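# Transfer 96-well plate from shaker S1 to nest N1

## Task

Take the 96-well plate off plate shaker S1 and set it into plate nest N1 so it lies flat within the nest's locating features, with its A1 well (the clipped corner) at the nest corner labelled A1. The plate must stay there by itself, not because the robot is holding it. Finish by opening the hand and pulling the arm away.

## Robot and tools

Robot: two xArm7-type arms, left_arm and right_arm, each with seven revolute joints and a parallel gripper. The names are labels only and say nothing about image sides. Either arm may do the job; the idle one can be parked out of the way. The arms must never collide or shove each other.

Scene frame: origin on the table surface midway between the arms, +x pointing out over the table, +z up, left_arm on the +y side. Arm base roots: left_arm at (+0.049, +0.292, 0) m with quat_wxyz (+0.998, 0, 0, +0.065); right_arm at (-0.040, -0.268, 0) m with quat_wxyz (+0.999, 0, 0, -0.051).

Gripper: fingers extend along the gripper's +z and close along its y. The reported end_effector_position is the pinch point between the closed pads, roughly 2 cm short of the fingertips; closing pushes the tips about 10 mm further along +z. Maximum pad gap is 84 mm, so the plate can only be taken across its narrow width, gripping the body above the flange. Never push a pad down onto a base flange: it can wedge and may not release on opening.

Tool execute_actions, argument actions: a list holding zero or one item. Empty list: just report the state. A wait item: {"steps": N}, N from 1 to 300 control steps (each 1/30 s), no new command; it returns when N steps have elapsed since the previous result, with your writing time included. A motion item: {"rows": [...], "steps": N}, N 1 to 15 (default 15), rows a list of 1 to 15 rows. Each row drives one step; if rows run out, the final row repeats. Optional argument pictures (boolean) toggles camera images, which otherwise come with each result. A refused call moves nothing.

Row layout: exactly 16 numbers, each within [-1, 1], always covering both arms: left_arm's seven joints then its gripper opening, then right_arm's seven joints then its opening. Joint order: waist, shoulder, upper arm roll, elbow, forearm roll, wrist pitch, wrist roll. Joint entries are offsets, not poses, scaled so 1.0 equals 2.036 rad. They are measured from that arm's joint angles in the most recent result listing them (before any such result in the scene, or for later calls in the same reply, from the angles at the action's start); they are not relative to the previous row. So all-zero joint entries pull the arm back to that reference, they do not hold still. The opening entry is absolute: +1 fully open, -1 closed.

Joint ranges (rad): waist -6.283 to 6.283, shoulder -2.059 to 2.094, upper arm roll -6.283 to 6.283, elbow -0.192 to 3.927, forearm roll -6.283 to 6.283, wrist pitch -1.693 to 3.142, wrist roll -6.283 to 6.283. A request more than 0.010 rad outward beyond a range end is refused; true ends may differ by up to 0.010 rad, and targets past them are clipped, flagged by "joint sent to its limit" (possibly about an earlier action). No such message does not prove more room exists.

Motion limits: joint targets move at most 3.14 rad/s, need 0.16 s to accelerate, and an arm's joints are synchronized to arrive together. Per step, a target stays within 0.623 rad of the measured angle, and if the targets would carry the gripper over 70 mm from its measured spot, they are scaled back. Big moves therefore take several calls. Between calls the arms keep heading to the last row sent until everything nearly stops or a step is HELD. "joint command not followed" means the clearance checker altered or blocked joint targets on some steps; HELD marks steps where part or all of your row was withheld.

Gripping: grip_measured is the finger opening on the command scale. To hold, command a value well under grip_measured; a larger gap means a firmer squeeze (about 24 N per pad up to ~6 cm width). Fast closing can overshoot force. Sending grip_measured back still presses lightly on parts up to ~6 cm wide; wider ones may slip. Expect occasional brief tugs on held items or pushes on loose ones.

Results: per-arm state lines give end_effector_position (m), end_effector_quat_wxyz and linear/angular velocities in the scene frame; printed positions can be off, especially at long reach. Joint positions and Joint velocities list each arm's seven joints (rad, rad/s) then pad gap (m; 0.084 open). Joint torques follow the same joint order; they are total drive output with per-arm offset, scale and noise, nonzero even in free air. Load limits (N m): waist 46, shoulder 46, upper arm roll 27.6, elbow 27.6, forearm roll 27.6, wrist pitch 18.4, wrist roll 18.4, held weight included. Hitting one causes a TORQUE FAULT: the arm backs off, freezes 10 s and drops the rest of the call. Sustained holding heats motors: MOTOR HOT appears from 65 °C and at 80 °C the arm is braked until cool (OVER-TEMPERATURE FAULT). Avoid both.

zoom_image: camera (cam_high, cam_low, cam_left_wrist, cam_right_wrist, all 504x504) and region [x0, y0, x1, y1] in pixels from the top-left, at most 504 by 504; enlarges the latest image. Wrist camera frame: +z forward, +x image right, +y image down.

read_manual: optional section "licences"; returns URDF licence text only.

finished_scene: pass scene, the current scene's number; irreversible, grades the result and starts the next task. Only call it after the plate sits seated in N1, released, with the gripper withdrawn. Never knock anything off the table; avoid drops, slams and hard pressing.

Each tool is called after "Call:" by a JSON object that holds its "op" and its "data".

## Session

Call:
{"op": "execute_actions", "data": {"actions": []}}

Scene clock: 0.00 s of 8400.00 s.
left_arm: end_effector_position=(+0.4754, +0.6816, +0.3218) grip_measured=+1.00 end_effector_quat_wxyz=(+0.009, +0.353, +0.840, +0.413) end_effector_velocity=(-0.000, +0.000, -0.000) end_effector_angular_velocity=(-0.000, -0.000, +0.000) | right_arm: end_effector_position=(+0.3567, -0.3096, +0.2483) grip_measured=+1.00 end_effector_quat_wxyz=(-0.001, +0.999, -0.052, -0.002) end_effector_velocity=(+0.000, +0.000, +0.000) end_effector_angular_velocity=(-0.000, -0.000, +0.001)
Joint positions: left_arm=[ 1.147 -0.126 -0.562  0.95   0.813  0.381 -2.317  0.084] | right_arm=[-0.001 -0.251 -0.003  0.914  0.002  1.169 -0.003  0.084]
Joint velocities: left_arm=[-0.  0.  0. -0. -0. -0. -0. -0.] | right_arm=[ 0.  0. -0.  0. -0. -0. -0.  0.]
Joint torques (N m, as the arm reports them, + toward a larger angle): no reading
Motor temperatures (°C, as the motors report them): left_arm=[27 31 32 30 27 31 34] | right_arm=[27 26 29 29 29 33 31]

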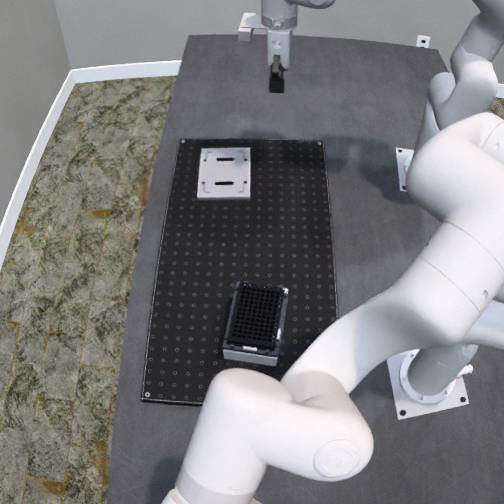

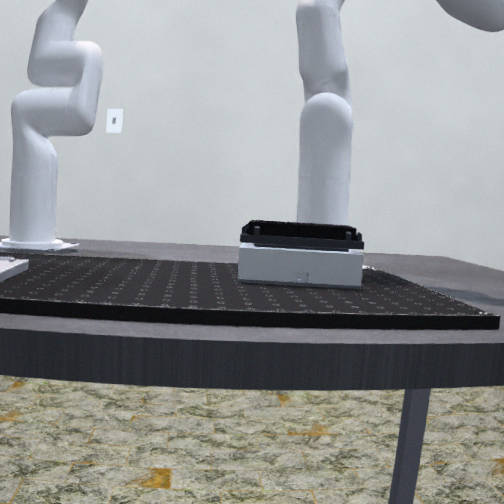

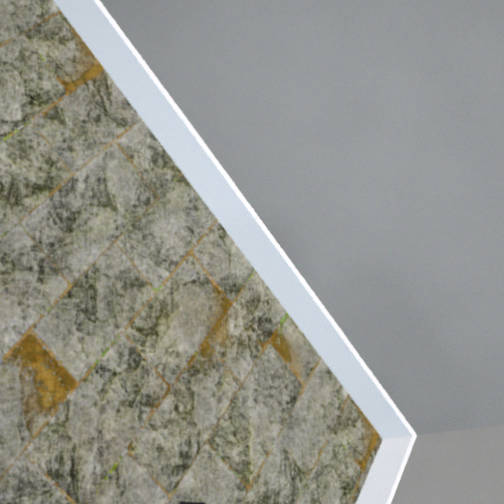

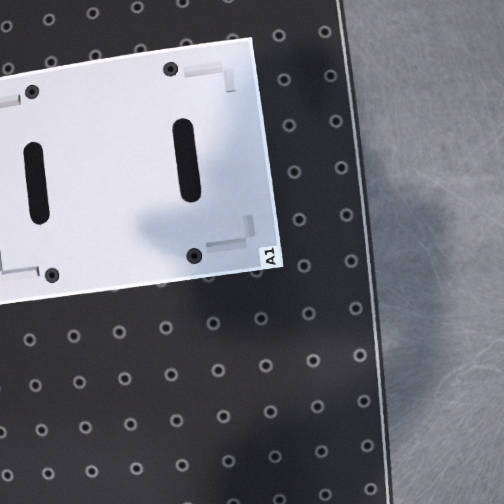

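Call:
{"op": "zoom_image", "data": {"camera": "cam_high", "region": [180, 260, 340, 390]}}

Call:
{"op": "zoom_image", "data": {"camera": "cam_low", "region": [200, 190, 400, 310]}}

Region (180, 260, 340, 390) of cam_high's 504x504 image, scaled by 3.150, with more detail than that image has; it fills the top 410 rows of this view, and the rest is white.

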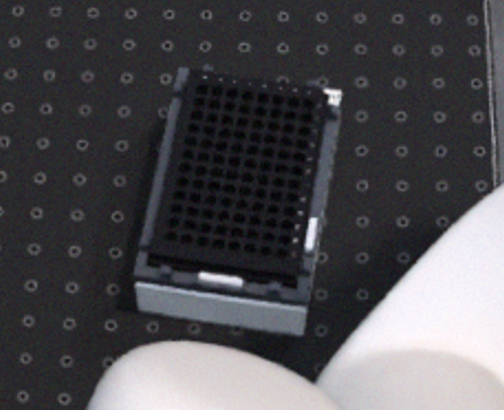

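Region (200, 190, 400, 310) of cam_low's 504x504 image, scaled by 2.520, with more detail than that image has; it fills the top 302 rows of this view, and the rest is white.

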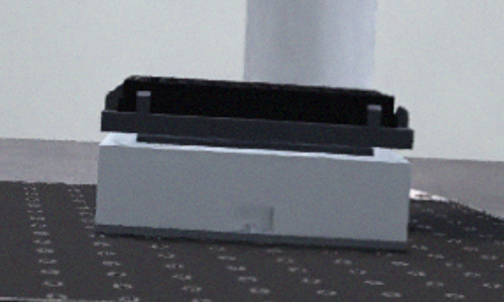

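Call:
{"op": "execute_actions", "data": {"actions": [{"rows": [[0,0,0,0,0,0,0,1, 0.424,0.362,0.0015,0.522,0,0.158,-0.347,1]], "steps": 15}], "pictures": false}}

Call:
{"op": "execute_actions", "data": {"actions": [{"steps": 45}]}}

Scene clock: 3.63 s of 8400.00 s.
left_arm: end_effector_position=(+0.4754, +0.6816, +0.3218) grip_measured=+1.00 end_effector_quat_wxyz=(+0.009, +0.353, +0.840, +0.413) end_effector_velocity=(-0.000, +0.000, -0.000) end_effector_angular_velocity=(-0.000, -0.000, +0.001) | right_arm: end_effector_position=(+0.4190, -0.1182, +0.2452) grip_measured=+1.00 end_effector_quat_wxyz=(-0.003, +0.940, +0.335, -0.062) end_effector_velocity=(+0.095, +0.454, +0.076) end_effector_angular_velocity=(+0.105, -0.072, +1.453)
Joint positions: left_arm=[ 1.147 -0.126 -0.562  0.95   0.813  0.381 -2.317  0.084] | right_arm=[ 0.417  0.131  0.     1.346  0.002  1.34  -0.371  0.084]
Joint velocities: left_arm=[-0.     0.001  0.001  0.     0.    -0.     0.     0.   ] | right_arm=[ 0.83   0.663  0.003  1.041 -0.     0.279 -0.625 -0.   ]
Joint torques (N m, as the arm reports them, + toward a larger angle): left_arm=[ -0.8  -10.63   2.34  18.74  -0.78  -1.3   -0.09] | right_arm=[ -2.12 -24.53  -0.26  23.76  -0.42  -1.41  -0.41]
Motor temperatures (°C, as the motors report them): left_arm=[27 31 32 31 27 31 34] | right_arm=[27 27 29 31 29 33 31]
Steps of this call (steps 1 to 90: nothing new was sent; then 0.13 s passed at rest; steps 91 to 105: all 15 steps of this action). Readings (joint positions):
91: left_arm=[1.147 -0.126 -0.562 0.950 0.813 0.381 -2.317] | right_arm=[-0.000 -0.251 -0.003 0.915 0.002 1.169 -0.004]
92: left_arm=[1.147 -0.126 -0.562 0.950 0.813 0.381 -2.317] | right_arm=[0.007 -0.244 -0.005 0.922 0.002 1.174 -0.012]
94: left_arm=[1.147 -0.126 -0.562 0.950 0.813 0.381 -2.317] | right_arm=[0.060 -0.191 -0.011 0.980 0.002 1.203 -0.069]
98: left_arm=[1.147 -0.126 -0.562 0.950 0.813 0.381 -2.317] | right_arm=[0.201 -0.050 -0.002 1.118 0.002 1.265 -0.203]
105: the state above

Scene clock: 5.13 s of 8400.00 s.
left_arm: end_effector_position=(+0.4754, +0.6816, +0.3218) grip_measured=+1.00 end_effector_quat_wxyz=(+0.009, +0.353, +0.840, +0.413) end_effector_velocity=(+0.001, -0.001, +0.000) end_effector_angular_velocity=(+0.000, +0.000, -0.003) | right_arm: end_effector_position=(+0.3997, +0.1507, +0.3002) grip_measured=+1.00 end_effector_quat_wxyz=(-0.001, +0.742, +0.670, +0.000) end_effector_velocity=(-0.000, +0.000, -0.000) end_effector_angular_velocity=(+0.000, +0.000, -0.000)
Joint positions: left_arm=[ 1.147 -0.126 -0.562  0.95   0.813  0.381 -2.317  0.084] | right_arm=[ 0.862  0.486  0.     1.977  0.002  1.491 -0.709  0.084]
Joint velocities: left_arm=[-0.    -0.    -0.002  0.    -0.    -0.001  0.001 -0.   ] | right_arm=[-0.  0.  0. -0.  0. -0.  0. -0.]
Joint torques (N m, as the arm reports them, + toward a larger angle): left_arm=[ -0.88 -10.86   2.28  19.12  -0.73  -1.45  -0.16] | right_arm=[ -1.43 -28.86  -0.2   22.89  -0.51  -1.46  -0.21]
Motor temperatures (°C, as the motors report them): left_arm=[27 31 32 32 27 31 34] | right_arm=[27 27 29 31 29 33 31]
Steps of this call (steps 1 to 45: the robot went on to your last target). Readings (joint positions):
1: left_arm=[1.147 -0.126 -0.562 0.950 0.813 0.381 -2.317] | right_arm=[0.444 0.152 0.000 1.381 0.002 1.349 -0.392]
2: left_arm=[1.147 -0.126 -0.562 0.950 0.813 0.381 -2.317] | right_arm=[0.470 0.173 0.000 1.417 0.002 1.358 -0.412]
4: left_arm=[1.147 -0.126 -0.562 0.950 0.813 0.381 -2.317] | right_arm=[0.521 0.214 0.000 1.491 0.002 1.375 -0.451]
8: left_arm=[1.147 -0.126 -0.562 0.950 0.813 0.381 -2.317] | right_arm=[0.623 0.294 -0.000 1.637 0.002 1.409 -0.528]
45: the state above
All arms were judged still, so your last target was given up. Only a new action makes them travel on or press farther. Fingers that are still opening or closing keep moving.

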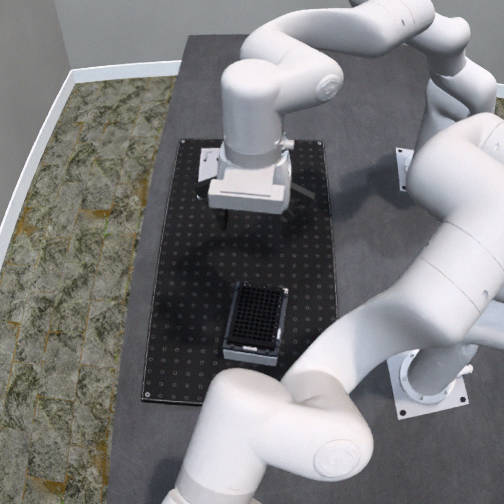

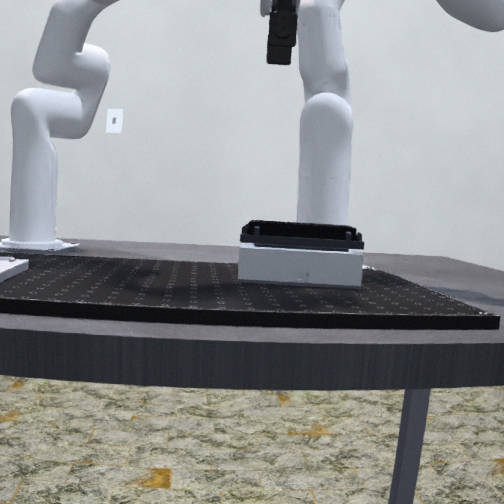

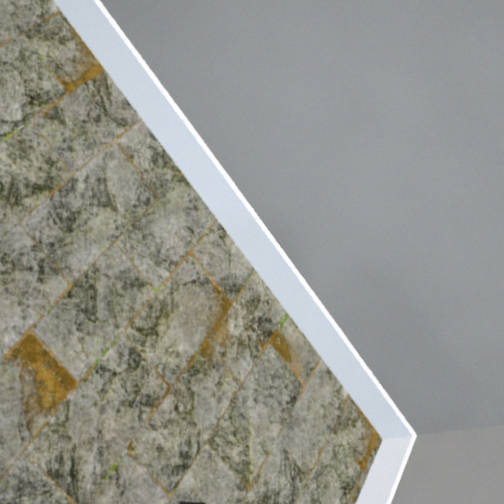

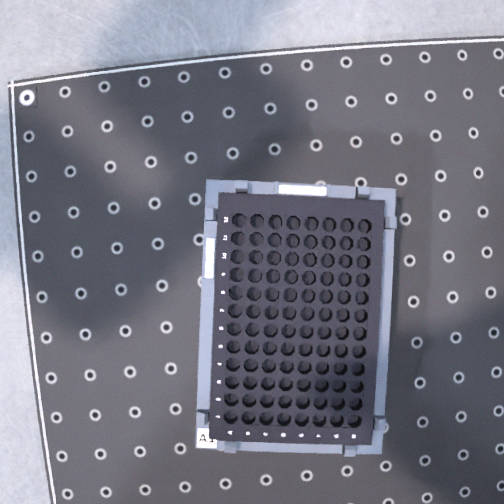

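Call:
{"op": "execute_actions", "data": {"actions": [{"rows": [[0,0,0,0,0,0,0,1, 0.0241,0.0521,0,-0.1154,-0.001,-0.1675,0.0457,1]], "steps": 15}], "pictures": false}}

Call:
{"op": "execute_actions", "data": {"actions": [{"steps": 20}]}}

Scene clock: 7.47 s of 8400.00 s.
left_arm: end_effector_position=(+0.4754, +0.6816, +0.3218) grip_measured=+1.00 end_effector_quat_wxyz=(+0.009, +0.353, +0.840, +0.413) end_effector_velocity=(-0.000, -0.000, +0.000) end_effector_angular_velocity=(+0.001, -0.000, +0.001) | right_arm: end_effector_position=(+0.3923, +0.1858, +0.1597) grip_measured=+1.00 end_effector_quat_wxyz=(-0.000, +0.756, +0.655, -0.002) end_effector_velocity=(+0.039, +0.017, +0.062) end_effector_angular_velocity=(+0.124, -0.135, -0.041)
Joint positions: left_arm=[ 1.147 -0.126 -0.562  0.95   0.813  0.381 -2.317  0.084] | right_arm=[ 0.911  0.593  0.001  1.743  0.     1.154 -0.617  0.084]
Joint velocities: left_arm=[-0.    -0.001 -0.    -0.     0.     0.    -0.001 -0.   ] | right_arm=[-0.006 -0.065 -0.021  0.037 -0.001 -0.081  0.018  0.   ]
Joint torques (N m, as the arm reports them, + toward a larger angle): left_arm=[ -0.32 -10.73   2.17  18.99  -0.86  -1.2   -0.17] | right_arm=[ -1.7  -32.46  -0.78  23.68  -0.58  -1.84  -0.5 ]
Motor temperatures (°C, as the motors report them): left_arm=[27 31 32 33 27 31 34] | right_arm=[27 27 29 32 29 33 31]
Steps of this call (steps 1 to 55: nothing new was sent; steps 56 to 70: all 15 steps of this action). Readings (joint positions):
56: left_arm=[1.147 -0.126 -0.562 0.950 0.813 0.381 -2.317] | right_arm=[0.862 0.486 0.000 1.976 0.002 1.490 -0.709]
57: left_arm=[1.147 -0.126 -0.562 0.950 0.813 0.381 -2.317] | right_arm=[0.863 0.487 -0.000 1.972 0.002 1.481 -0.707]
59: left_arm=[1.147 -0.126 -0.562 0.950 0.813 0.381 -2.317] | right_arm=[0.870 0.498 -0.002 1.939 0.002 1.422 -0.691]
63: left_arm=[1.147 -0.126 -0.562 0.950 0.813 0.381 -2.317] | right_arm=[0.893 0.554 0.001 1.828 0.001 1.279 -0.651]
70: the state above

Scene clock: 8.13 s of 8400.00 s.
left_arm: end_effector_position=(+0.4754, +0.6816, +0.3218) grip_measured=+1.00 end_effector_quat_wxyz=(+0.009, +0.353, +0.840, +0.413) end_effector_velocity=(+0.000, -0.000, -0.000) end_effector_angular_velocity=(-0.001, +0.000, -0.001) | right_arm: end_effector_position=(+0.3932, +0.1863, +0.1604) grip_measured=+1.00 end_effector_quat_wxyz=(-0.000, +0.756, +0.654, +0.000) end_effector_velocity=(-0.000, +0.000, -0.000) end_effector_angular_velocity=(+0.000, +0.001, -0.000)
Joint positions: left_arm=[ 1.147 -0.126 -0.562  0.95   0.813  0.381 -2.317  0.084] | right_arm=[ 0.911  0.592  0.     1.742  0.     1.15  -0.616  0.084]
Joint velocities: left_arm=[-0.     0.001 -0.001  0.    -0.     0.     0.    -0.   ] | right_arm=[ 0.     0.001 -0.     0.     0.001 -0.    -0.    -0.   ]
Joint torques (N m, as the arm reports them, + toward a larger angle): left_arm=[ -0.96 -10.93   2.41  18.9   -0.87  -1.33  -0.26] | right_arm=[ -2.21 -30.68  -0.02  22.74  -0.56  -1.74  -0.24]
Motor temperatures (°C, as the motors report them): left_arm=[27 31 32 33 27 31 34] | right_arm=[27 28 29 33 29 33 31]
Steps of this call (steps 1 to 15: the robot went on to your last target; steps 16 to 20: nothing new was sent). Readings (joint positions):
1: left_arm=[1.147 -0.126 -0.562 0.950 0.813 0.381 -2.317] | right_arm=[0.911 0.591 0.000 1.745 0.000 1.152 -0.617]
2: left_arm=[1.147 -0.126 -0.562 0.950 0.813 0.381 -2.317] | right_arm=[0.911 0.589 -0.000 1.746 0.000 1.151 -0.617]
4: left_arm=[1.147 -0.126 -0.562 0.950 0.813 0.381 -2.317] | right_arm=[0.911 0.588 -0.001 1.746 0.000 1.150 -0.616]
8: left_arm=[1.147 -0.126 -0.562 0.950 0.813 0.381 -2.317] | right_arm=[0.911 0.591 0.000 1.743 0.000 1.150 -0.616]
20: the state above
All arms were judged still, so your last target was given up. Only a new action makes them travel on or press farther. Fingers that are still opening or closing keep moving.

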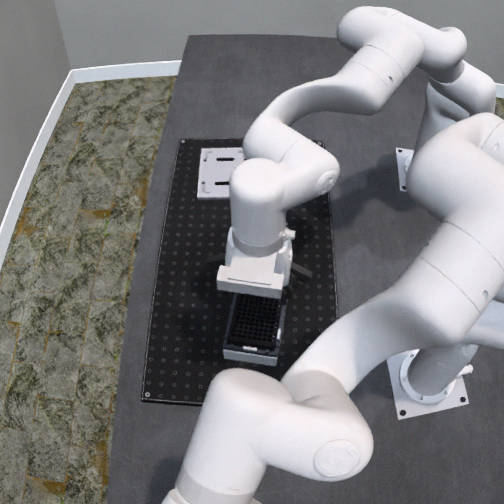

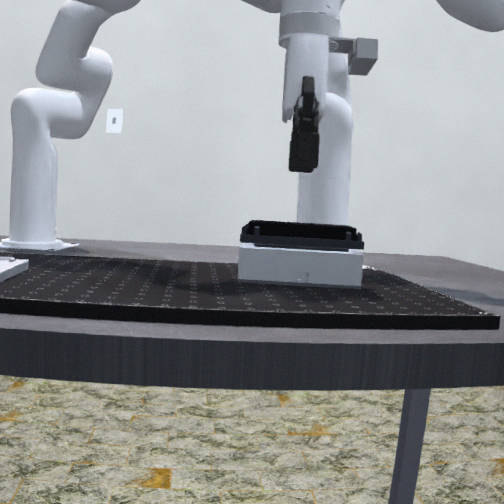

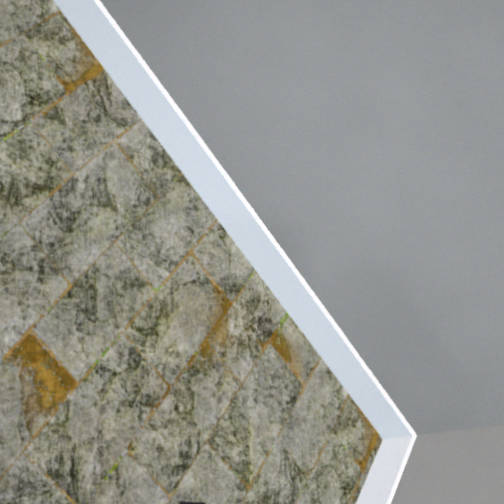

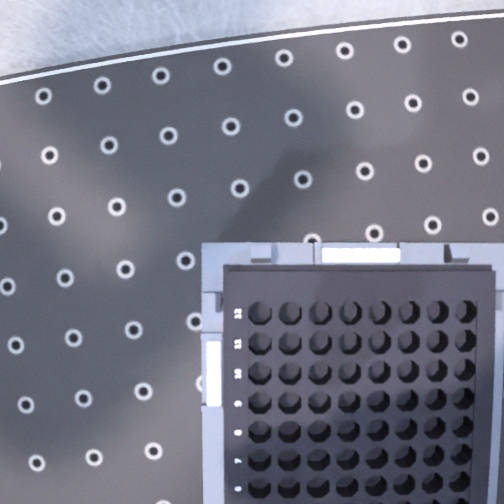

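Call:
{"op": "execute_actions", "data": {"actions": [{"rows": [[0,0,0,0,0,0,0,1, -0.0005,0.0255,0,-0.031,0,-0.0565,-0.0005,1]], "steps": 15}], "pictures": false}}

Call:
{"op": "execute_actions", "data": {"actions": [{"steps": 12}]}}

Call:
{"op": "zoom_image", "data": {"camera": "cam_low", "region": [220, 150, 400, 290]}}

Scene clock: 10.17 s of 8400.00 s.
left_arm: end_effector_position=(+0.4754, +0.6816, +0.3218) grip_measured=+1.00 end_effector_quat_wxyz=(+0.009, +0.353, +0.840, +0.413) end_effector_velocity=(+0.000, -0.000, +0.000) end_effector_angular_velocity=(+0.001, +0.000, -0.001) | right_arm: end_effector_position=(+0.3949, +0.1871, +0.1126) grip_measured=+1.00 end_effector_quat_wxyz=(-0.000, +0.756, +0.654, +0.003) end_effector_velocity=(-0.008, -0.008, -0.020) end_effector_angular_velocity=(-0.030, +0.028, +0.001)
Joint positions: left_arm=[ 1.147 -0.126 -0.562  0.95   0.813  0.381 -2.317  0.084] | right_arm=[ 0.91   0.641  0.     1.681  0.     1.034 -0.617  0.084]
Joint velocities: left_arm=[ 0.    -0.001 -0.001  0.     0.     0.     0.     0.   ] | right_arm=[ 0.001  0.017  0.    -0.022 -0.     0.002 -0.    -0.   ]
Joint torques (N m, as the arm reports them, + toward a larger angle): left_arm=[ -0.65 -11.     1.97  19.01  -0.91  -1.39  -0.11] | right_arm=[ -1.02 -30.24  -0.54  21.3   -0.5   -1.79  -0.34]
Motor temperatures (°C, as the motors report them): left_arm=[27 31 32 33 27 31 34] | right_arm=[27 28 29 33 29 33 31]
Steps of this call (steps 1 to 46: nothing new was sent; steps 47 to 61: all 15 steps of this action). Readings (joint positions):
47: left_arm=[1.147 -0.126 -0.562 0.950 0.813 0.381 -2.317] | right_arm=[0.911 0.592 0.000 1.742 0.000 1.149 -0.616]
48: left_arm=[1.147 -0.126 -0.562 0.950 0.813 0.381 -2.317] | right_arm=[0.911 0.594 0.000 1.739 0.000 1.140 -0.616]
50: left_arm=[1.147 -0.126 -0.562 0.950 0.813 0.381 -2.317] | right_arm=[0.911 0.611 0.000 1.716 0.000 1.090 -0.617]
54: left_arm=[1.147 -0.126 -0.562 0.950 0.813 0.381 -2.317] | right_arm=[0.910 0.649 0.000 1.674 0.000 1.043 -0.617]
61: the state above

Scene clock: 10.57 s of 8400.00 s.
left_arm: end_effector_position=(+0.4754, +0.6816, +0.3218) grip_measured=+1.00 end_effector_quat_wxyz=(+0.009, +0.353, +0.840, +0.413) end_effector_velocity=(+0.000, -0.000, +0.000) end_effector_angular_velocity=(+0.000, +0.000, -0.001) | right_arm: end_effector_position=(+0.3941, +0.1863, +0.1105) grip_measured=+1.00 end_effector_quat_wxyz=(-0.000, +0.756, +0.654, +0.000) end_effector_velocity=(-0.001, -0.000, -0.001) end_effector_angular_velocity=(-0.002, +0.001, +0.000)
Joint positions: left_arm=[ 1.147 -0.126 -0.562  0.95   0.813  0.381 -2.317  0.084] | right_arm=[ 0.91   0.643  0.     1.679  0.     1.035 -0.617  0.084]
Joint velocities: left_arm=[-0. -0. -0. -0.  0. -0. -0.  0.] | right_arm=[ 0.     0.001 -0.    -0.001 -0.     0.     0.     0.   ]
Joint torques (N m, as the arm reports them, + toward a larger angle): left_arm=[ -0.38 -10.24   2.09  19.    -0.88  -1.51  -0.22] | right_arm=[ -1.47 -31.18  -0.12  22.4   -0.38  -1.8   -0.49]
Motor temperatures (°C, as the motors report them): left_arm=[27 32 32 34 27 31 34] | right_arm=[27 28 29 33 29 33 31]
Steps of this call (steps 1 to 12: the robot went on to your last target). Readings (joint positions):
1: left_arm=[1.147 -0.126 -0.562 0.950 0.813 0.381 -2.317] | right_arm=[0.910 0.642 0.000 1.680 0.000 1.034 -0.617]
2: left_arm=[1.147 -0.126 -0.562 0.950 0.813 0.381 -2.317] | right_arm=[0.910 0.643 0.000 1.680 0.000 1.035 -0.617]
4: left_arm=[1.147 -0.126 -0.562 0.950 0.813 0.381 -2.317] | right_arm=[0.910 0.643 0.000 1.679 0.000 1.035 -0.617]
8: left_arm=[1.147 -0.126 -0.562 0.950 0.813 0.381 -2.317] | right_arm=[0.910 0.643 0.000 1.679 0.000 1.035 -0.617]
12: the state above

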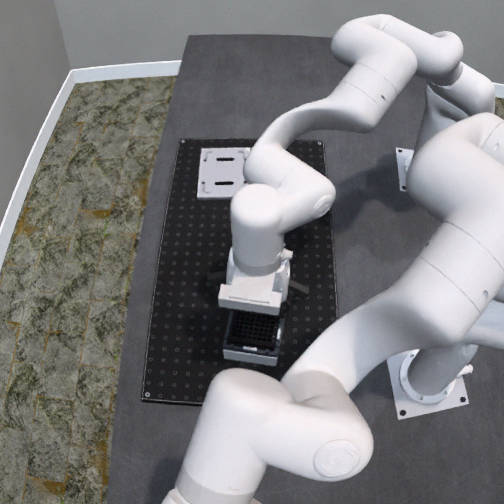

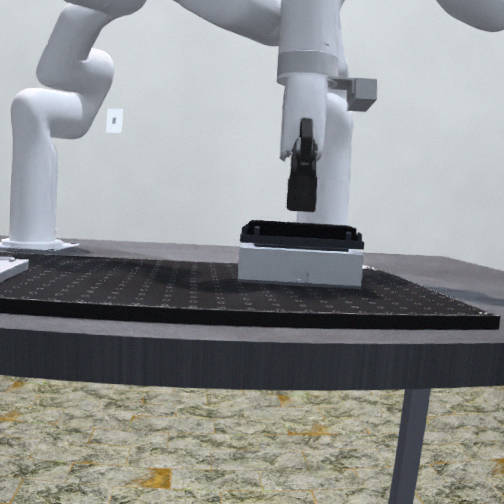

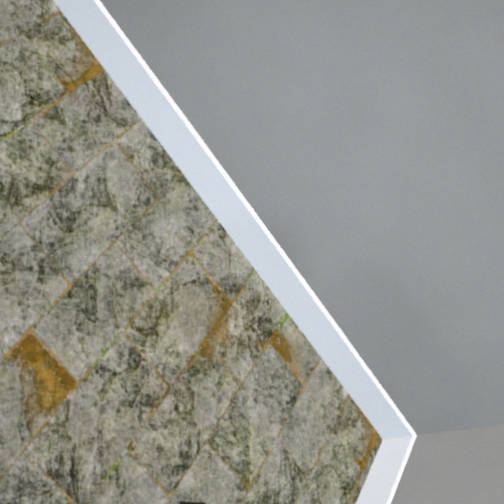

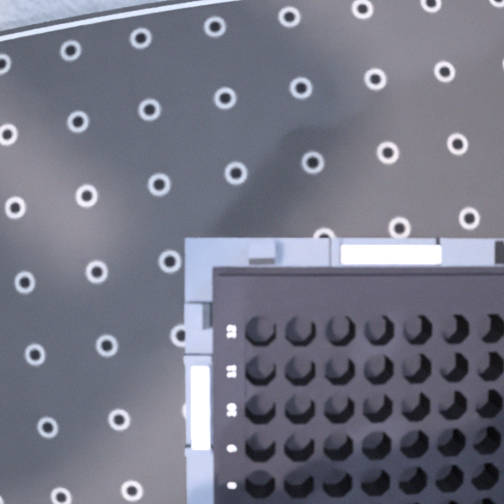

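Region (220, 150, 400, 290) of cam_low's 504x504 image, scaled by 2.800, with more detail than that image has.

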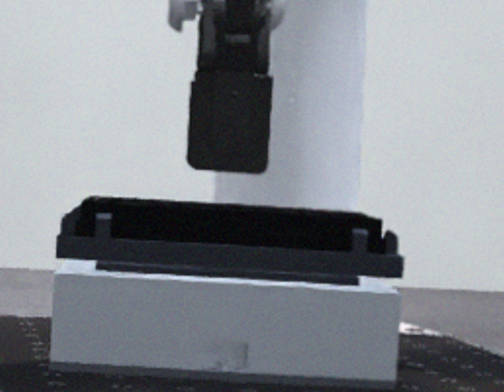

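Call:
{"op": "execute_actions", "data": {"actions": [{"rows": [[0,0,0,0,0,0,0,1, -0.0005,0.002,0,-0.001,0,-0.003,-0.0005,1],[0,0,0,0,0,0,0,1, -0.0005,0.004,0,-0.002,0,-0.006,-0.0005,1],[0,0,0,0,0,0,0,1, -0.0005,0.006,0,-0.003,0,-0.009,-0.0005,1],[0,0,0,0,0,0,0,1, -0.0005,0.008,0,-0.004,0,-0.012,-0.0005,1],[0,0,0,0,0,0,0,1, -0.0005,0.010,0,-0.005,0,-0.015,-0.0005,1],[0,0,0,0,0,0,0,1, -0.0005,0.012,0,-0.006,0,-0.018,-0.0005,1],[0,0,0,0,0,0,0,1, -0.0005,0.014,0,-0.007,0,-0.021,-0.0005,1],[0,0,0,0,0,0,0,1, -0.0005,0.0157,0,-0.0074,0,-0.0226,-0.0005,1]], "steps": 15}], "pictures": false}}

Call:
{"op": "execute_actions", "data": {"actions": [{"steps": 12}]}}

Call:
{"op": "zoom_image", "data": {"camera": "cam_low", "region": [220, 150, 400, 290]}}

Scene clock: 12.83 s of 8400.00 s.
left_arm: end_effector_position=(+0.4754, +0.6816, +0.3218) grip_measured=+1.00 end_effector_quat_wxyz=(+0.009, +0.353, +0.840, +0.413) end_effector_velocity=(+0.000, -0.000, +0.000) end_effector_angular_velocity=(+0.001, +0.000, -0.001) | right_arm: end_effector_position=(+0.3949, +0.1863, +0.0878) grip_measured=+1.00 end_effector_quat_wxyz=(-0.000, +0.756, +0.654, -0.000) end_effector_velocity=(+0.002, +0.007, +0.009) end_effector_angular_velocity=(+0.019, -0.014, +0.005)
Joint positions: left_arm=[ 1.147 -0.126 -0.562  0.95   0.813  0.381 -2.317  0.084] | right_arm=[ 0.909  0.675  0.     1.664  0.     0.989 -0.618  0.084]
Joint velocities: left_arm=[-0.    -0.001 -0.    -0.    -0.     0.     0.    -0.   ] | right_arm=[ 0.002 -0.008  0.004  0.008  0.    -0.007 -0.    -0.   ]
Joint torques (N m, as the arm reports them, + toward a larger angle): left_arm=[ -0.46 -10.75   2.27  19.08  -0.99  -1.32  -0.23] | right_arm=[ -0.95 -31.76  -0.32  21.99  -0.22  -1.52  -0.52]
Motor temperatures (°C, as the motors report them): left_arm=[27 32 32 34 27 31 34] | right_arm=[27 29 29 34 29 33 31]
Steps of this call (steps 1 to 15: the robot went on to your last target; steps 16 to 53: nothing new was sent; steps 54 to 68: all 15 steps of this action). Readings (joint positions):
54: left_arm=[1.147 -0.126 -0.562 0.950 0.813 0.381 -2.317] | right_arm=[0.910 0.644 0.000 1.679 0.000 1.034 -0.617]
55: left_arm=[1.147 -0.126 -0.562 0.950 0.813 0.381 -2.317] | right_arm=[0.910 0.644 0.000 1.679 0.000 1.032 -0.618]
57: left_arm=[1.147 -0.126 -0.562 0.950 0.813 0.381 -2.317] | right_arm=[0.910 0.649 0.000 1.677 0.000 1.024 -0.618]
61: left_arm=[1.147 -0.126 -0.562 0.950 0.813 0.381 -2.317] | right_arm=[0.909 0.665 0.000 1.668 0.000 1.002 -0.618]
68: the state above

Scene clock: 13.23 s of 8400.00 s.
left_arm: end_effector_position=(+0.4754, +0.6816, +0.3218) grip_measured=+1.00 end_effector_quat_wxyz=(+0.009, +0.353, +0.840, +0.413) end_effector_velocity=(-0.000, +0.001, +0.000) end_effector_angular_velocity=(-0.000, -0.000, +0.001) | right_arm: end_effector_position=(+0.3950, +0.1864, +0.0878) grip_measured=+1.00 end_effector_quat_wxyz=(-0.000, +0.756, +0.654, +0.000) end_effector_velocity=(+0.001, -0.000, +0.000) end_effector_angular_velocity=(+0.000, -0.000, -0.001)
Joint positions: left_arm=[ 1.147 -0.126 -0.562  0.95   0.813  0.381 -2.317  0.084] | right_arm=[ 0.909  0.675  0.     1.664  0.     0.989 -0.618  0.084]
Joint velocities: left_arm=[ 0.     0.     0.001 -0.    -0.    -0.     0.    -0.   ] | right_arm=[-0.001  0.     0.     0.    -0.    -0.     0.    -0.   ]
Joint torques (N m, as the arm reports them, + toward a larger angle): left_arm=[ -0.34 -10.73   2.04  19.13  -0.79  -1.27   0.  ] | right_arm=[ -2.02 -31.48  -0.69  21.57  -0.5   -1.66  -0.07]
Motor temperatures (°C, as the motors report them): left_arm=[27 32 32 34 27 31 34] | right_arm=[27 29 29 34 29 33 31]
Steps of this call (steps 1 to 12: the robot went on to your last target). Readings (joint positions):
1: left_arm=[1.147 -0.126 -0.562 0.950 0.813 0.381 -2.317] | right_arm=[0.909 0.675 0.000 1.664 0.000 0.989 -0.618]
2: left_arm=[1.147 -0.126 -0.562 0.950 0.813 0.381 -2.317] | right_arm=[0.909 0.675 0.000 1.664 0.000 0.989 -0.618]
4: left_arm=[1.147 -0.126 -0.562 0.950 0.813 0.381 -2.317] | right_arm=[0.909 0.675 0.000 1.664 0.000 0.989 -0.618]
8: left_arm=[1.147 -0.126 -0.562 0.950 0.813 0.381 -2.317] | right_arm=[0.909 0.675 0.000 1.664 0.000 0.989 -0.618]
12: the state above

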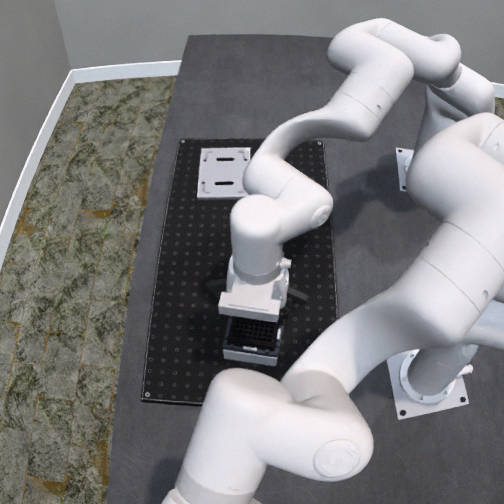

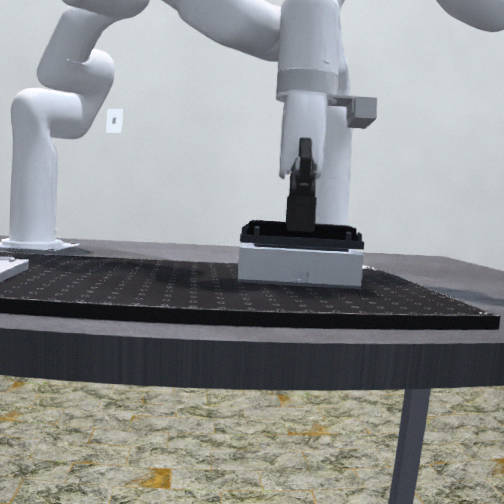

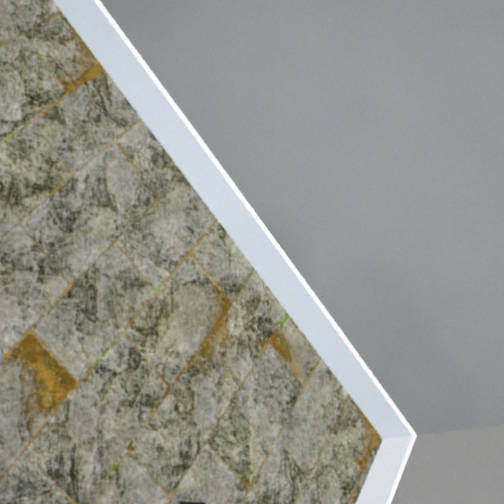

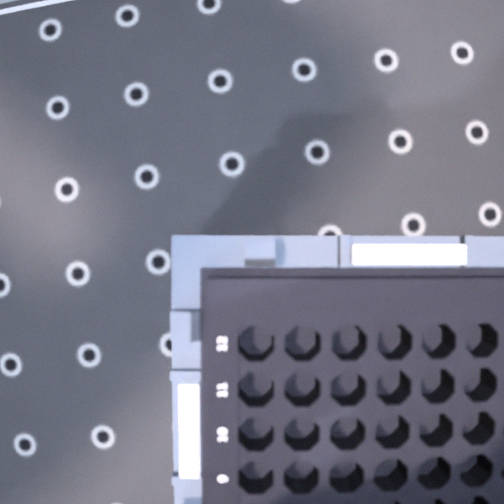

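Region (220, 150, 400, 290) of cam_low's 504x504 image, scaled by 2.800, with more detail than that image has.

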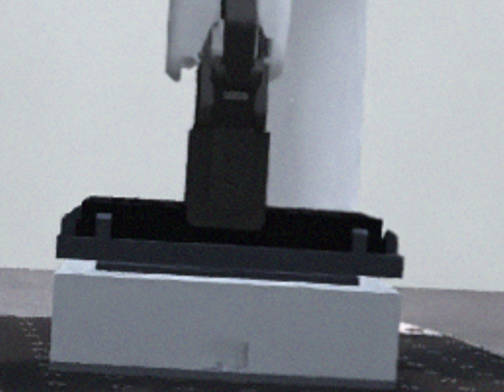

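Good. Grip.

Call:
{"op": "execute_actions", "data": {"actions": [{"rows": [[0,0,0,0,0,0,0,1, 0,0,0,0,0,0,0,0.7],[0,0,0,0,0,0,0,1, 0,0,0,0,0,0,0,0.4],[0,0,0,0,0,0,0,1, 0,0,0,0,0,0,0,0.1],[0,0,0,0,0,0,0,1, 0,0,0,0,0,0,0,-0.2]], "steps": 15}], "pictures": false}}

Scene clock: 14.10 s of 8400.00 s.
left_arm: end_effector_position=(+0.4754, +0.6816, +0.3218) grip_measured=+1.00 end_effector_quat_wxyz=(+0.009, +0.353, +0.840, +0.413) end_effector_velocity=(-0.000, -0.000, +0.000) end_effector_angular_velocity=(+0.000, -0.000, -0.000) | right_arm: end_effector_position=(+0.3954, +0.1862, +0.0880) grip_measured=+0.93 end_effector_quat_wxyz=(-0.000, +0.757, +0.654, +0.000) end_effector_velocity=(+0.000, -0.000, -0.000) end_effector_angular_velocity=(-0.000, +0.001, -0.001)
Joint positions: left_arm=[ 1.147 -0.126 -0.562  0.95   0.813  0.381 -2.317  0.084] | right_arm=[ 0.909  0.675 -0.     1.664  0.     0.988 -0.618  0.082]
Joint velocities: left_arm=[-0. -0.  0. -0. -0.  0.  0.  0.] | right_arm=[-0.001  0.     0.001 -0.    -0.     0.     0.     0.   ]
Joint torques (N m, as the arm reports them, + toward a larger angle): left_arm=[ -0.24 -10.93   2.22  18.9   -0.82  -1.46  -0.23] | right_arm=[ -0.1  -30.75   1.44  20.4    0.14  -1.23  -0.49]
Motor temperatures (°C, as the motors report them): left_arm=[27 32 32 34 27 31 34] | right_arm=[27 29 29 34 29 33 31]
Steps of this call (steps 1 to 11: the robot went on to your last target; steps 12 to 26: all 15 steps of this action). Readings (joint positions):
12: left_arm=[1.147 -0.126 -0.562 0.950 0.813 0.381 -2.317] | right_arm=[0.909 0.675 -0.000 1.664 -0.000 0.988 -0.618]
13: left_arm=[1.147 -0.126 -0.562 0.950 0.813 0.381 -2.317] | right_arm=[0.909 0.675 -0.001 1.665 0.000 0.988 -0.618]
15: left_arm=[1.147 -0.126 -0.562 0.950 0.813 0.381 -2.317] | right_arm=[0.909 0.675 -0.000 1.664 0.000 0.988 -0.618]
19: left_arm=[1.147 -0.126 -0.562 0.950 0.813 0.381 -2.317] | right_arm=[0.909 0.675 -0.000 1.664 0.000 0.988 -0.618]
26: the state above

Call:
{"op": "execute_actions", "data": {"actions": [{"rows": [[0,0,0,0,0,0,0,1, 0,-0.004,0,0.002,0,0.006,0,-0.2],[0,0,0,0,0,0,0,1, 0,-0.008,0,0.004,0,0.012,0,-0.2],[0,0,0,0,0,0,0,1, 0,-0.012,0,0.006,0,0.018,0,-0.2],[0,0,0,0,0,0,0,1, 0,-0.016,0,0.008,0,0.024,0,-0.2],[0,0,0,0,0,0,0,1, 0,-0.021,0,0.014,0,0.035,0,-0.2],[0,0,0,0,0,0,0,1, 0,-0.026,0,0.020,0,0.046,0,-0.2],[0,0,0,0,0,0,0,1, 0,-0.031,0,0.026,0,0.057,0,-0.2],[0,0,0,0,0,0,0,1, 0,-0.036,0,0.033,0,0.068,0,-0.2],[0,0,0,0,0,0,0,1, 0,-0.0408,0,0.0393,0,0.0796,0,-0.2]], "steps": 15}], "pictures": false}}

Call:
{"op": "execute_actions", "data": {"actions": [{"steps": 10}]}}

Scene clock: 15.47 s of 8400.00 s.
left_arm: end_effector_position=(+0.4754, +0.6816, +0.3218) grip_measured=+1.00 end_effector_quat_wxyz=(+0.009, +0.353, +0.840, +0.413) end_effector_velocity=(-0.000, +0.001, +0.000) end_effector_angular_velocity=(+0.000, +0.000, +0.001) | right_arm: end_effector_position=(+0.3955, +0.1865, +0.1630) grip_measured=+0.93 end_effector_quat_wxyz=(-0.001, +0.757, +0.654, +0.004) end_effector_velocity=(-0.017, -0.021, -0.036) end_effector_angular_velocity=(-0.088, +0.080, -0.002)
Joint positions: left_arm=[ 1.147 -0.126 -0.562  0.95   0.813  0.381 -2.317  0.084] | right_arm=[ 0.909  0.59  -0.     1.745  0.     1.147 -0.618  0.082]
Joint velocities: left_arm=[-0.     0.     0.001  0.    -0.    -0.     0.001  0.   ] | right_arm=[-0.001  0.033 -0.002 -0.025 -0.002  0.061 -0.    -0.   ]
Joint torques (N m, as the arm reports them, + toward a larger angle): left_arm=[ -0.26 -10.28   2.14  18.99  -1.02  -1.26  -0.17] | right_arm=[ -1.4  -27.61   0.38  20.97  -0.68  -1.45  -0.17]
Motor temperatures (°C, as the motors report them): left_arm=[27 32 32 35 27 31 34] | right_arm=[27 29 29 35 29 33 31]
Steps of this call (steps 1 to 15: the robot went on to your last target; steps 16 to 26: nothing new was sent; steps 27 to 41: all 15 steps of this action). Readings (joint positions):
27: left_arm=[1.147 -0.126 -0.562 0.950 0.813 0.381 -2.317] | right_arm=[0.909 0.675 0.000 1.664 0.000 0.989 -0.618]
28: left_arm=[1.147 -0.126 -0.562 0.950 0.813 0.381 -2.317] | right_arm=[0.909 0.674 -0.000 1.665 0.000 0.992 -0.618]
30: left_arm=[1.147 -0.126 -0.562 0.950 0.813 0.381 -2.317] | right_arm=[0.909 0.667 -0.000 1.669 0.000 1.005 -0.618]
34: left_arm=[1.147 -0.126 -0.562 0.950 0.813 0.381 -2.317] | right_arm=[0.910 0.633 0.002 1.694 0.001 1.066 -0.618]
41: the state above

Scene clock: 15.80 s of 8400.00 s.
left_arm: end_effector_position=(+0.4754, +0.6816, +0.3218) grip_measured=+1.00 end_effector_quat_wxyz=(+0.009, +0.353, +0.840, +0.413) end_effector_velocity=(-0.000, +0.000, -0.001) end_effector_angular_velocity=(-0.001, +0.001, +0.001) | right_arm: end_effector_position=(+0.3946, +0.1854, +0.1608) grip_measured=+0.93 end_effector_quat_wxyz=(-0.000, +0.757, +0.654, +0.001) end_effector_velocity=(+0.002, +0.000, +0.004) end_effector_angular_velocity=(+0.005, -0.005, -0.002)
Joint positions: left_arm=[ 1.147 -0.126 -0.562  0.95   0.813  0.381 -2.317  0.084] | right_arm=[ 0.909  0.592 -0.     1.744  0.     1.15  -0.618  0.082]
Joint velocities: left_arm=[ 0.     0.001  0.     0.     0.     0.    -0.    -0.   ] | right_arm=[-0.002 -0.004 -0.     0.003  0.     0.     0.    -0.   ]
Joint torques (N m, as the arm reports them, + toward a larger angle): left_arm=[ -0.17 -10.65   2.04  19.06  -0.84  -1.24  -0.15] | right_arm=[ -0.71 -31.01  -0.62  22.66  -0.44  -1.75  -0.4 ]
Motor temperatures (°C, as the motors report them): left_arm=[27 32 32 35 27 31 34] | right_arm=[27 29 29 35 29 33 31]
Steps of this call (steps 1 to 10: the robot went on to your last target). Readings (joint positions):
1: left_arm=[1.147 -0.126 -0.562 0.950 0.813 0.381 -2.317] | right_arm=[0.909 0.591 -0.000 1.744 0.000 1.149 -0.618]
2: left_arm=[1.147 -0.126 -0.562 0.950 0.813 0.381 -2.317] | right_arm=[0.909 0.593 -0.000 1.743 0.000 1.150 -0.618]
4: left_arm=[1.147 -0.126 -0.562 0.950 0.813 0.381 -2.317] | right_arm=[0.909 0.594 0.000 1.742 0.000 1.150 -0.618]
8: left_arm=[1.147 -0.126 -0.562 0.950 0.813 0.381 -2.317] | right_arm=[0.909 0.593 -0.000 1.744 0.000 1.150 -0.618]
10: the state above

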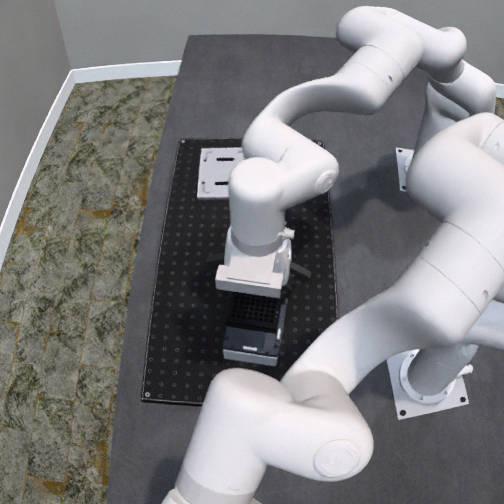

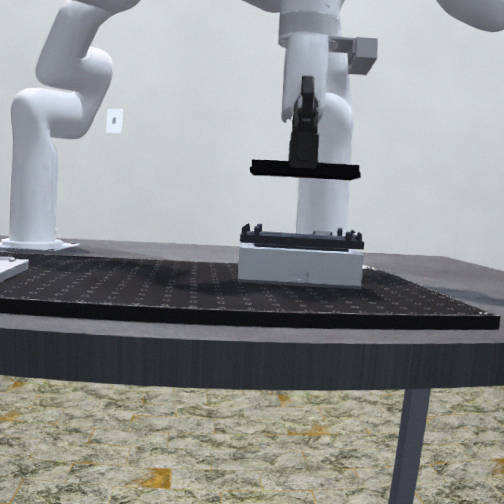

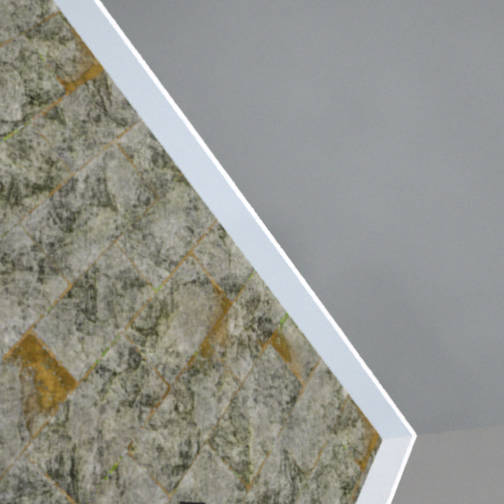

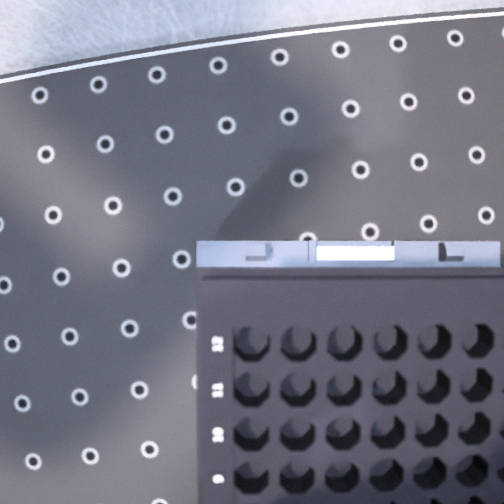

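Call:
{"op": "execute_actions", "data": {"actions": [{"rows": [[0,0,0,0,0,0,0,1, -0.350,-0.1523,0,-0.292,0,-0.1388,-0.4224,-0.2]], "steps": 15}], "pictures": false}}

Call:
{"op": "execute_actions", "data": {"actions": [{"steps": 40}]}}

Scene clock: 17.67 s of 8400.00 s.
left_arm: end_effector_position=(+0.4754, +0.6816, +0.3218) grip_measured=+1.00 end_effector_quat_wxyz=(+0.009, +0.353, +0.840, +0.413) end_effector_velocity=(+0.000, -0.000, -0.000) end_effector_angular_velocity=(-0.001, +0.000, -0.000) | right_arm: end_effector_position=(+0.4802, -0.0127, +0.1423) grip_measured=+0.93 end_effector_quat_wxyz=(+0.000, +0.744, +0.669, +0.000) end_effector_velocity=(+0.095, -0.466, -0.045) end_effector_angular_velocity=(+0.000, +0.003, +0.236)
Joint positions: left_arm=[ 1.147 -0.126 -0.562  0.95   0.813  0.381 -2.317  0.084] | right_arm=[ 0.56   0.437 -0.002  1.447  0.     1.009 -1.008  0.082]
Joint velocities: left_arm=[-0.     0.001  0.    -0.     0.    -0.     0.     0.   ] | right_arm=[-0.799 -0.341  0.005 -0.653  0.    -0.309 -1.031 -0.   ]
Joint torques (N m, as the arm reports them, + toward a larger angle): left_arm=[ -0.7  -10.79   2.11  19.14  -0.87  -1.38  -0.12] | right_arm=[ -1.08 -28.87  -0.3   22.25  -0.7   -1.19  -0.66]
Motor temperatures (°C, as the motors report them): left_arm=[27 32 32 35 27 31 34] | right_arm=[27 29 29 35 29 33 31]
Steps of this call (steps 1 to 15: the robot went on to your last target; steps 16 to 41: nothing new was sent; steps 42 to 56: all 15 steps of this action). Readings (joint positions):
42: left_arm=[1.147 -0.126 -0.562 0.950 0.813 0.381 -2.317] | right_arm=[0.908 0.592 0.000 1.744 0.000 1.150 -0.619]
43: left_arm=[1.147 -0.126 -0.562 0.950 0.813 0.381 -2.317] | right_arm=[0.902 0.588 0.003 1.736 0.000 1.146 -0.628]
45: left_arm=[1.147 -0.126 -0.562 0.950 0.813 0.381 -2.317] | right_arm=[0.859 0.564 0.011 1.690 0.001 1.123 -0.677]
49: left_arm=[1.147 -0.126 -0.562 0.950 0.813 0.381 -2.317] | right_arm=[0.745 0.516 -0.001 1.598 0.000 1.080 -0.784]
56: the state above

Scene clock: 19.00 s of 8400.00 s.
left_arm: end_effector_position=(+0.4754, +0.6816, +0.3218) grip_measured=+1.00 end_effector_quat_wxyz=(+0.009, +0.353, +0.840, +0.413) end_effector_velocity=(-0.000, +0.000, -0.000) end_effector_angular_velocity=(-0.000, +0.000, +0.000) | right_arm: end_effector_position=(+0.4773, -0.2190, +0.1198) grip_measured=+0.93 end_effector_quat_wxyz=(-0.000, +0.706, +0.708, -0.000) end_effector_velocity=(-0.000, +0.000, -0.000) end_effector_angular_velocity=(-0.000, +0.000, -0.000)
Joint positions: left_arm=[ 1.147 -0.126 -0.562  0.95   0.813  0.381 -2.317  0.084] | right_arm=[ 0.197  0.282 -0.     1.15   0.     0.868 -1.478  0.082]
Joint velocities: left_arm=[ 0.     0.001  0.001  0.     0.    -0.     0.     0.   ] | right_arm=[ 0. -0.  0. -0. -0. -0.  0.  0.]
Joint torques (N m, as the arm reports them, + toward a larger angle): left_arm=[ -0.86 -10.36   2.1   18.76  -0.73  -1.35  -0.17] | right_arm=[ -1.2  -24.63   0.08  21.03  -0.52  -1.5   -0.5 ]
Motor temperatures (°C, as the motors report them): left_arm=[27 32 32 35 27 31 34] | right_arm=[27 29 30 35 29 33 31]
Steps of this call (steps 1 to 40: the robot went on to your last target). Readings (joint positions):
1: left_arm=[1.147 -0.126 -0.562 0.950 0.813 0.381 -2.317] | right_arm=[0.533 0.426 -0.001 1.426 0.000 0.999 -1.042]
2: left_arm=[1.147 -0.126 -0.562 0.950 0.813 0.381 -2.317] | right_arm=[0.506 0.415 -0.001 1.404 0.000 0.988 -1.077]
4: left_arm=[1.147 -0.126 -0.562 0.950 0.813 0.381 -2.317] | right_arm=[0.453 0.391 0.001 1.360 0.001 0.966 -1.147]
8: left_arm=[1.147 -0.126 -0.562 0.950 0.813 0.381 -2.317] | right_arm=[0.347 0.345 0.006 1.271 0.002 0.924 -1.288]
40: the state above

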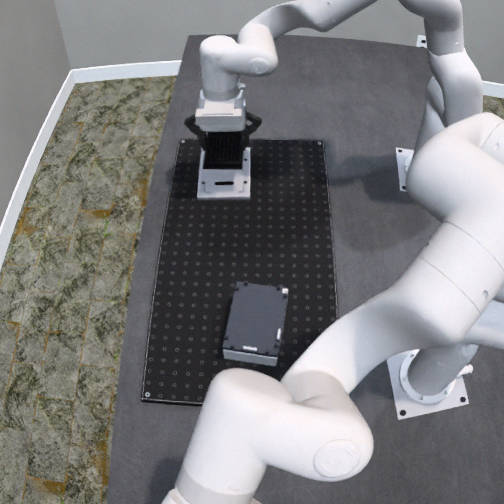

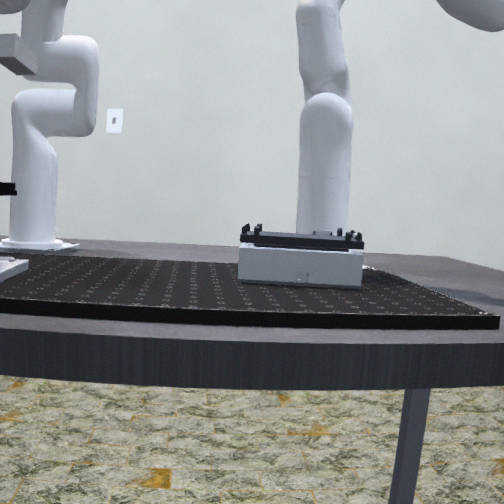

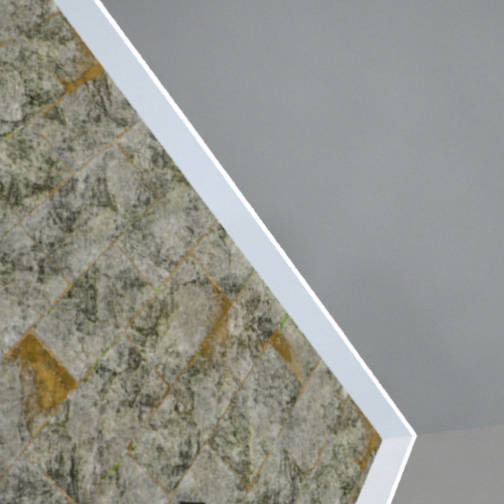

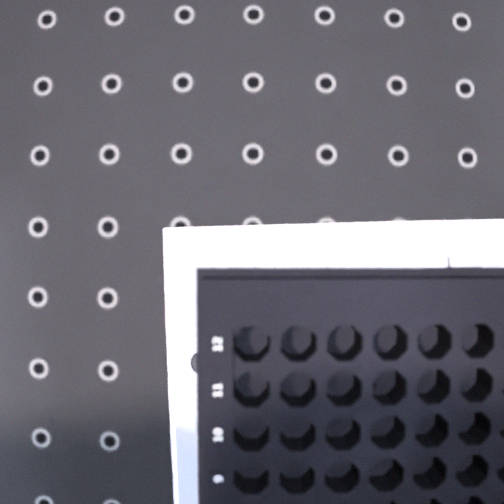

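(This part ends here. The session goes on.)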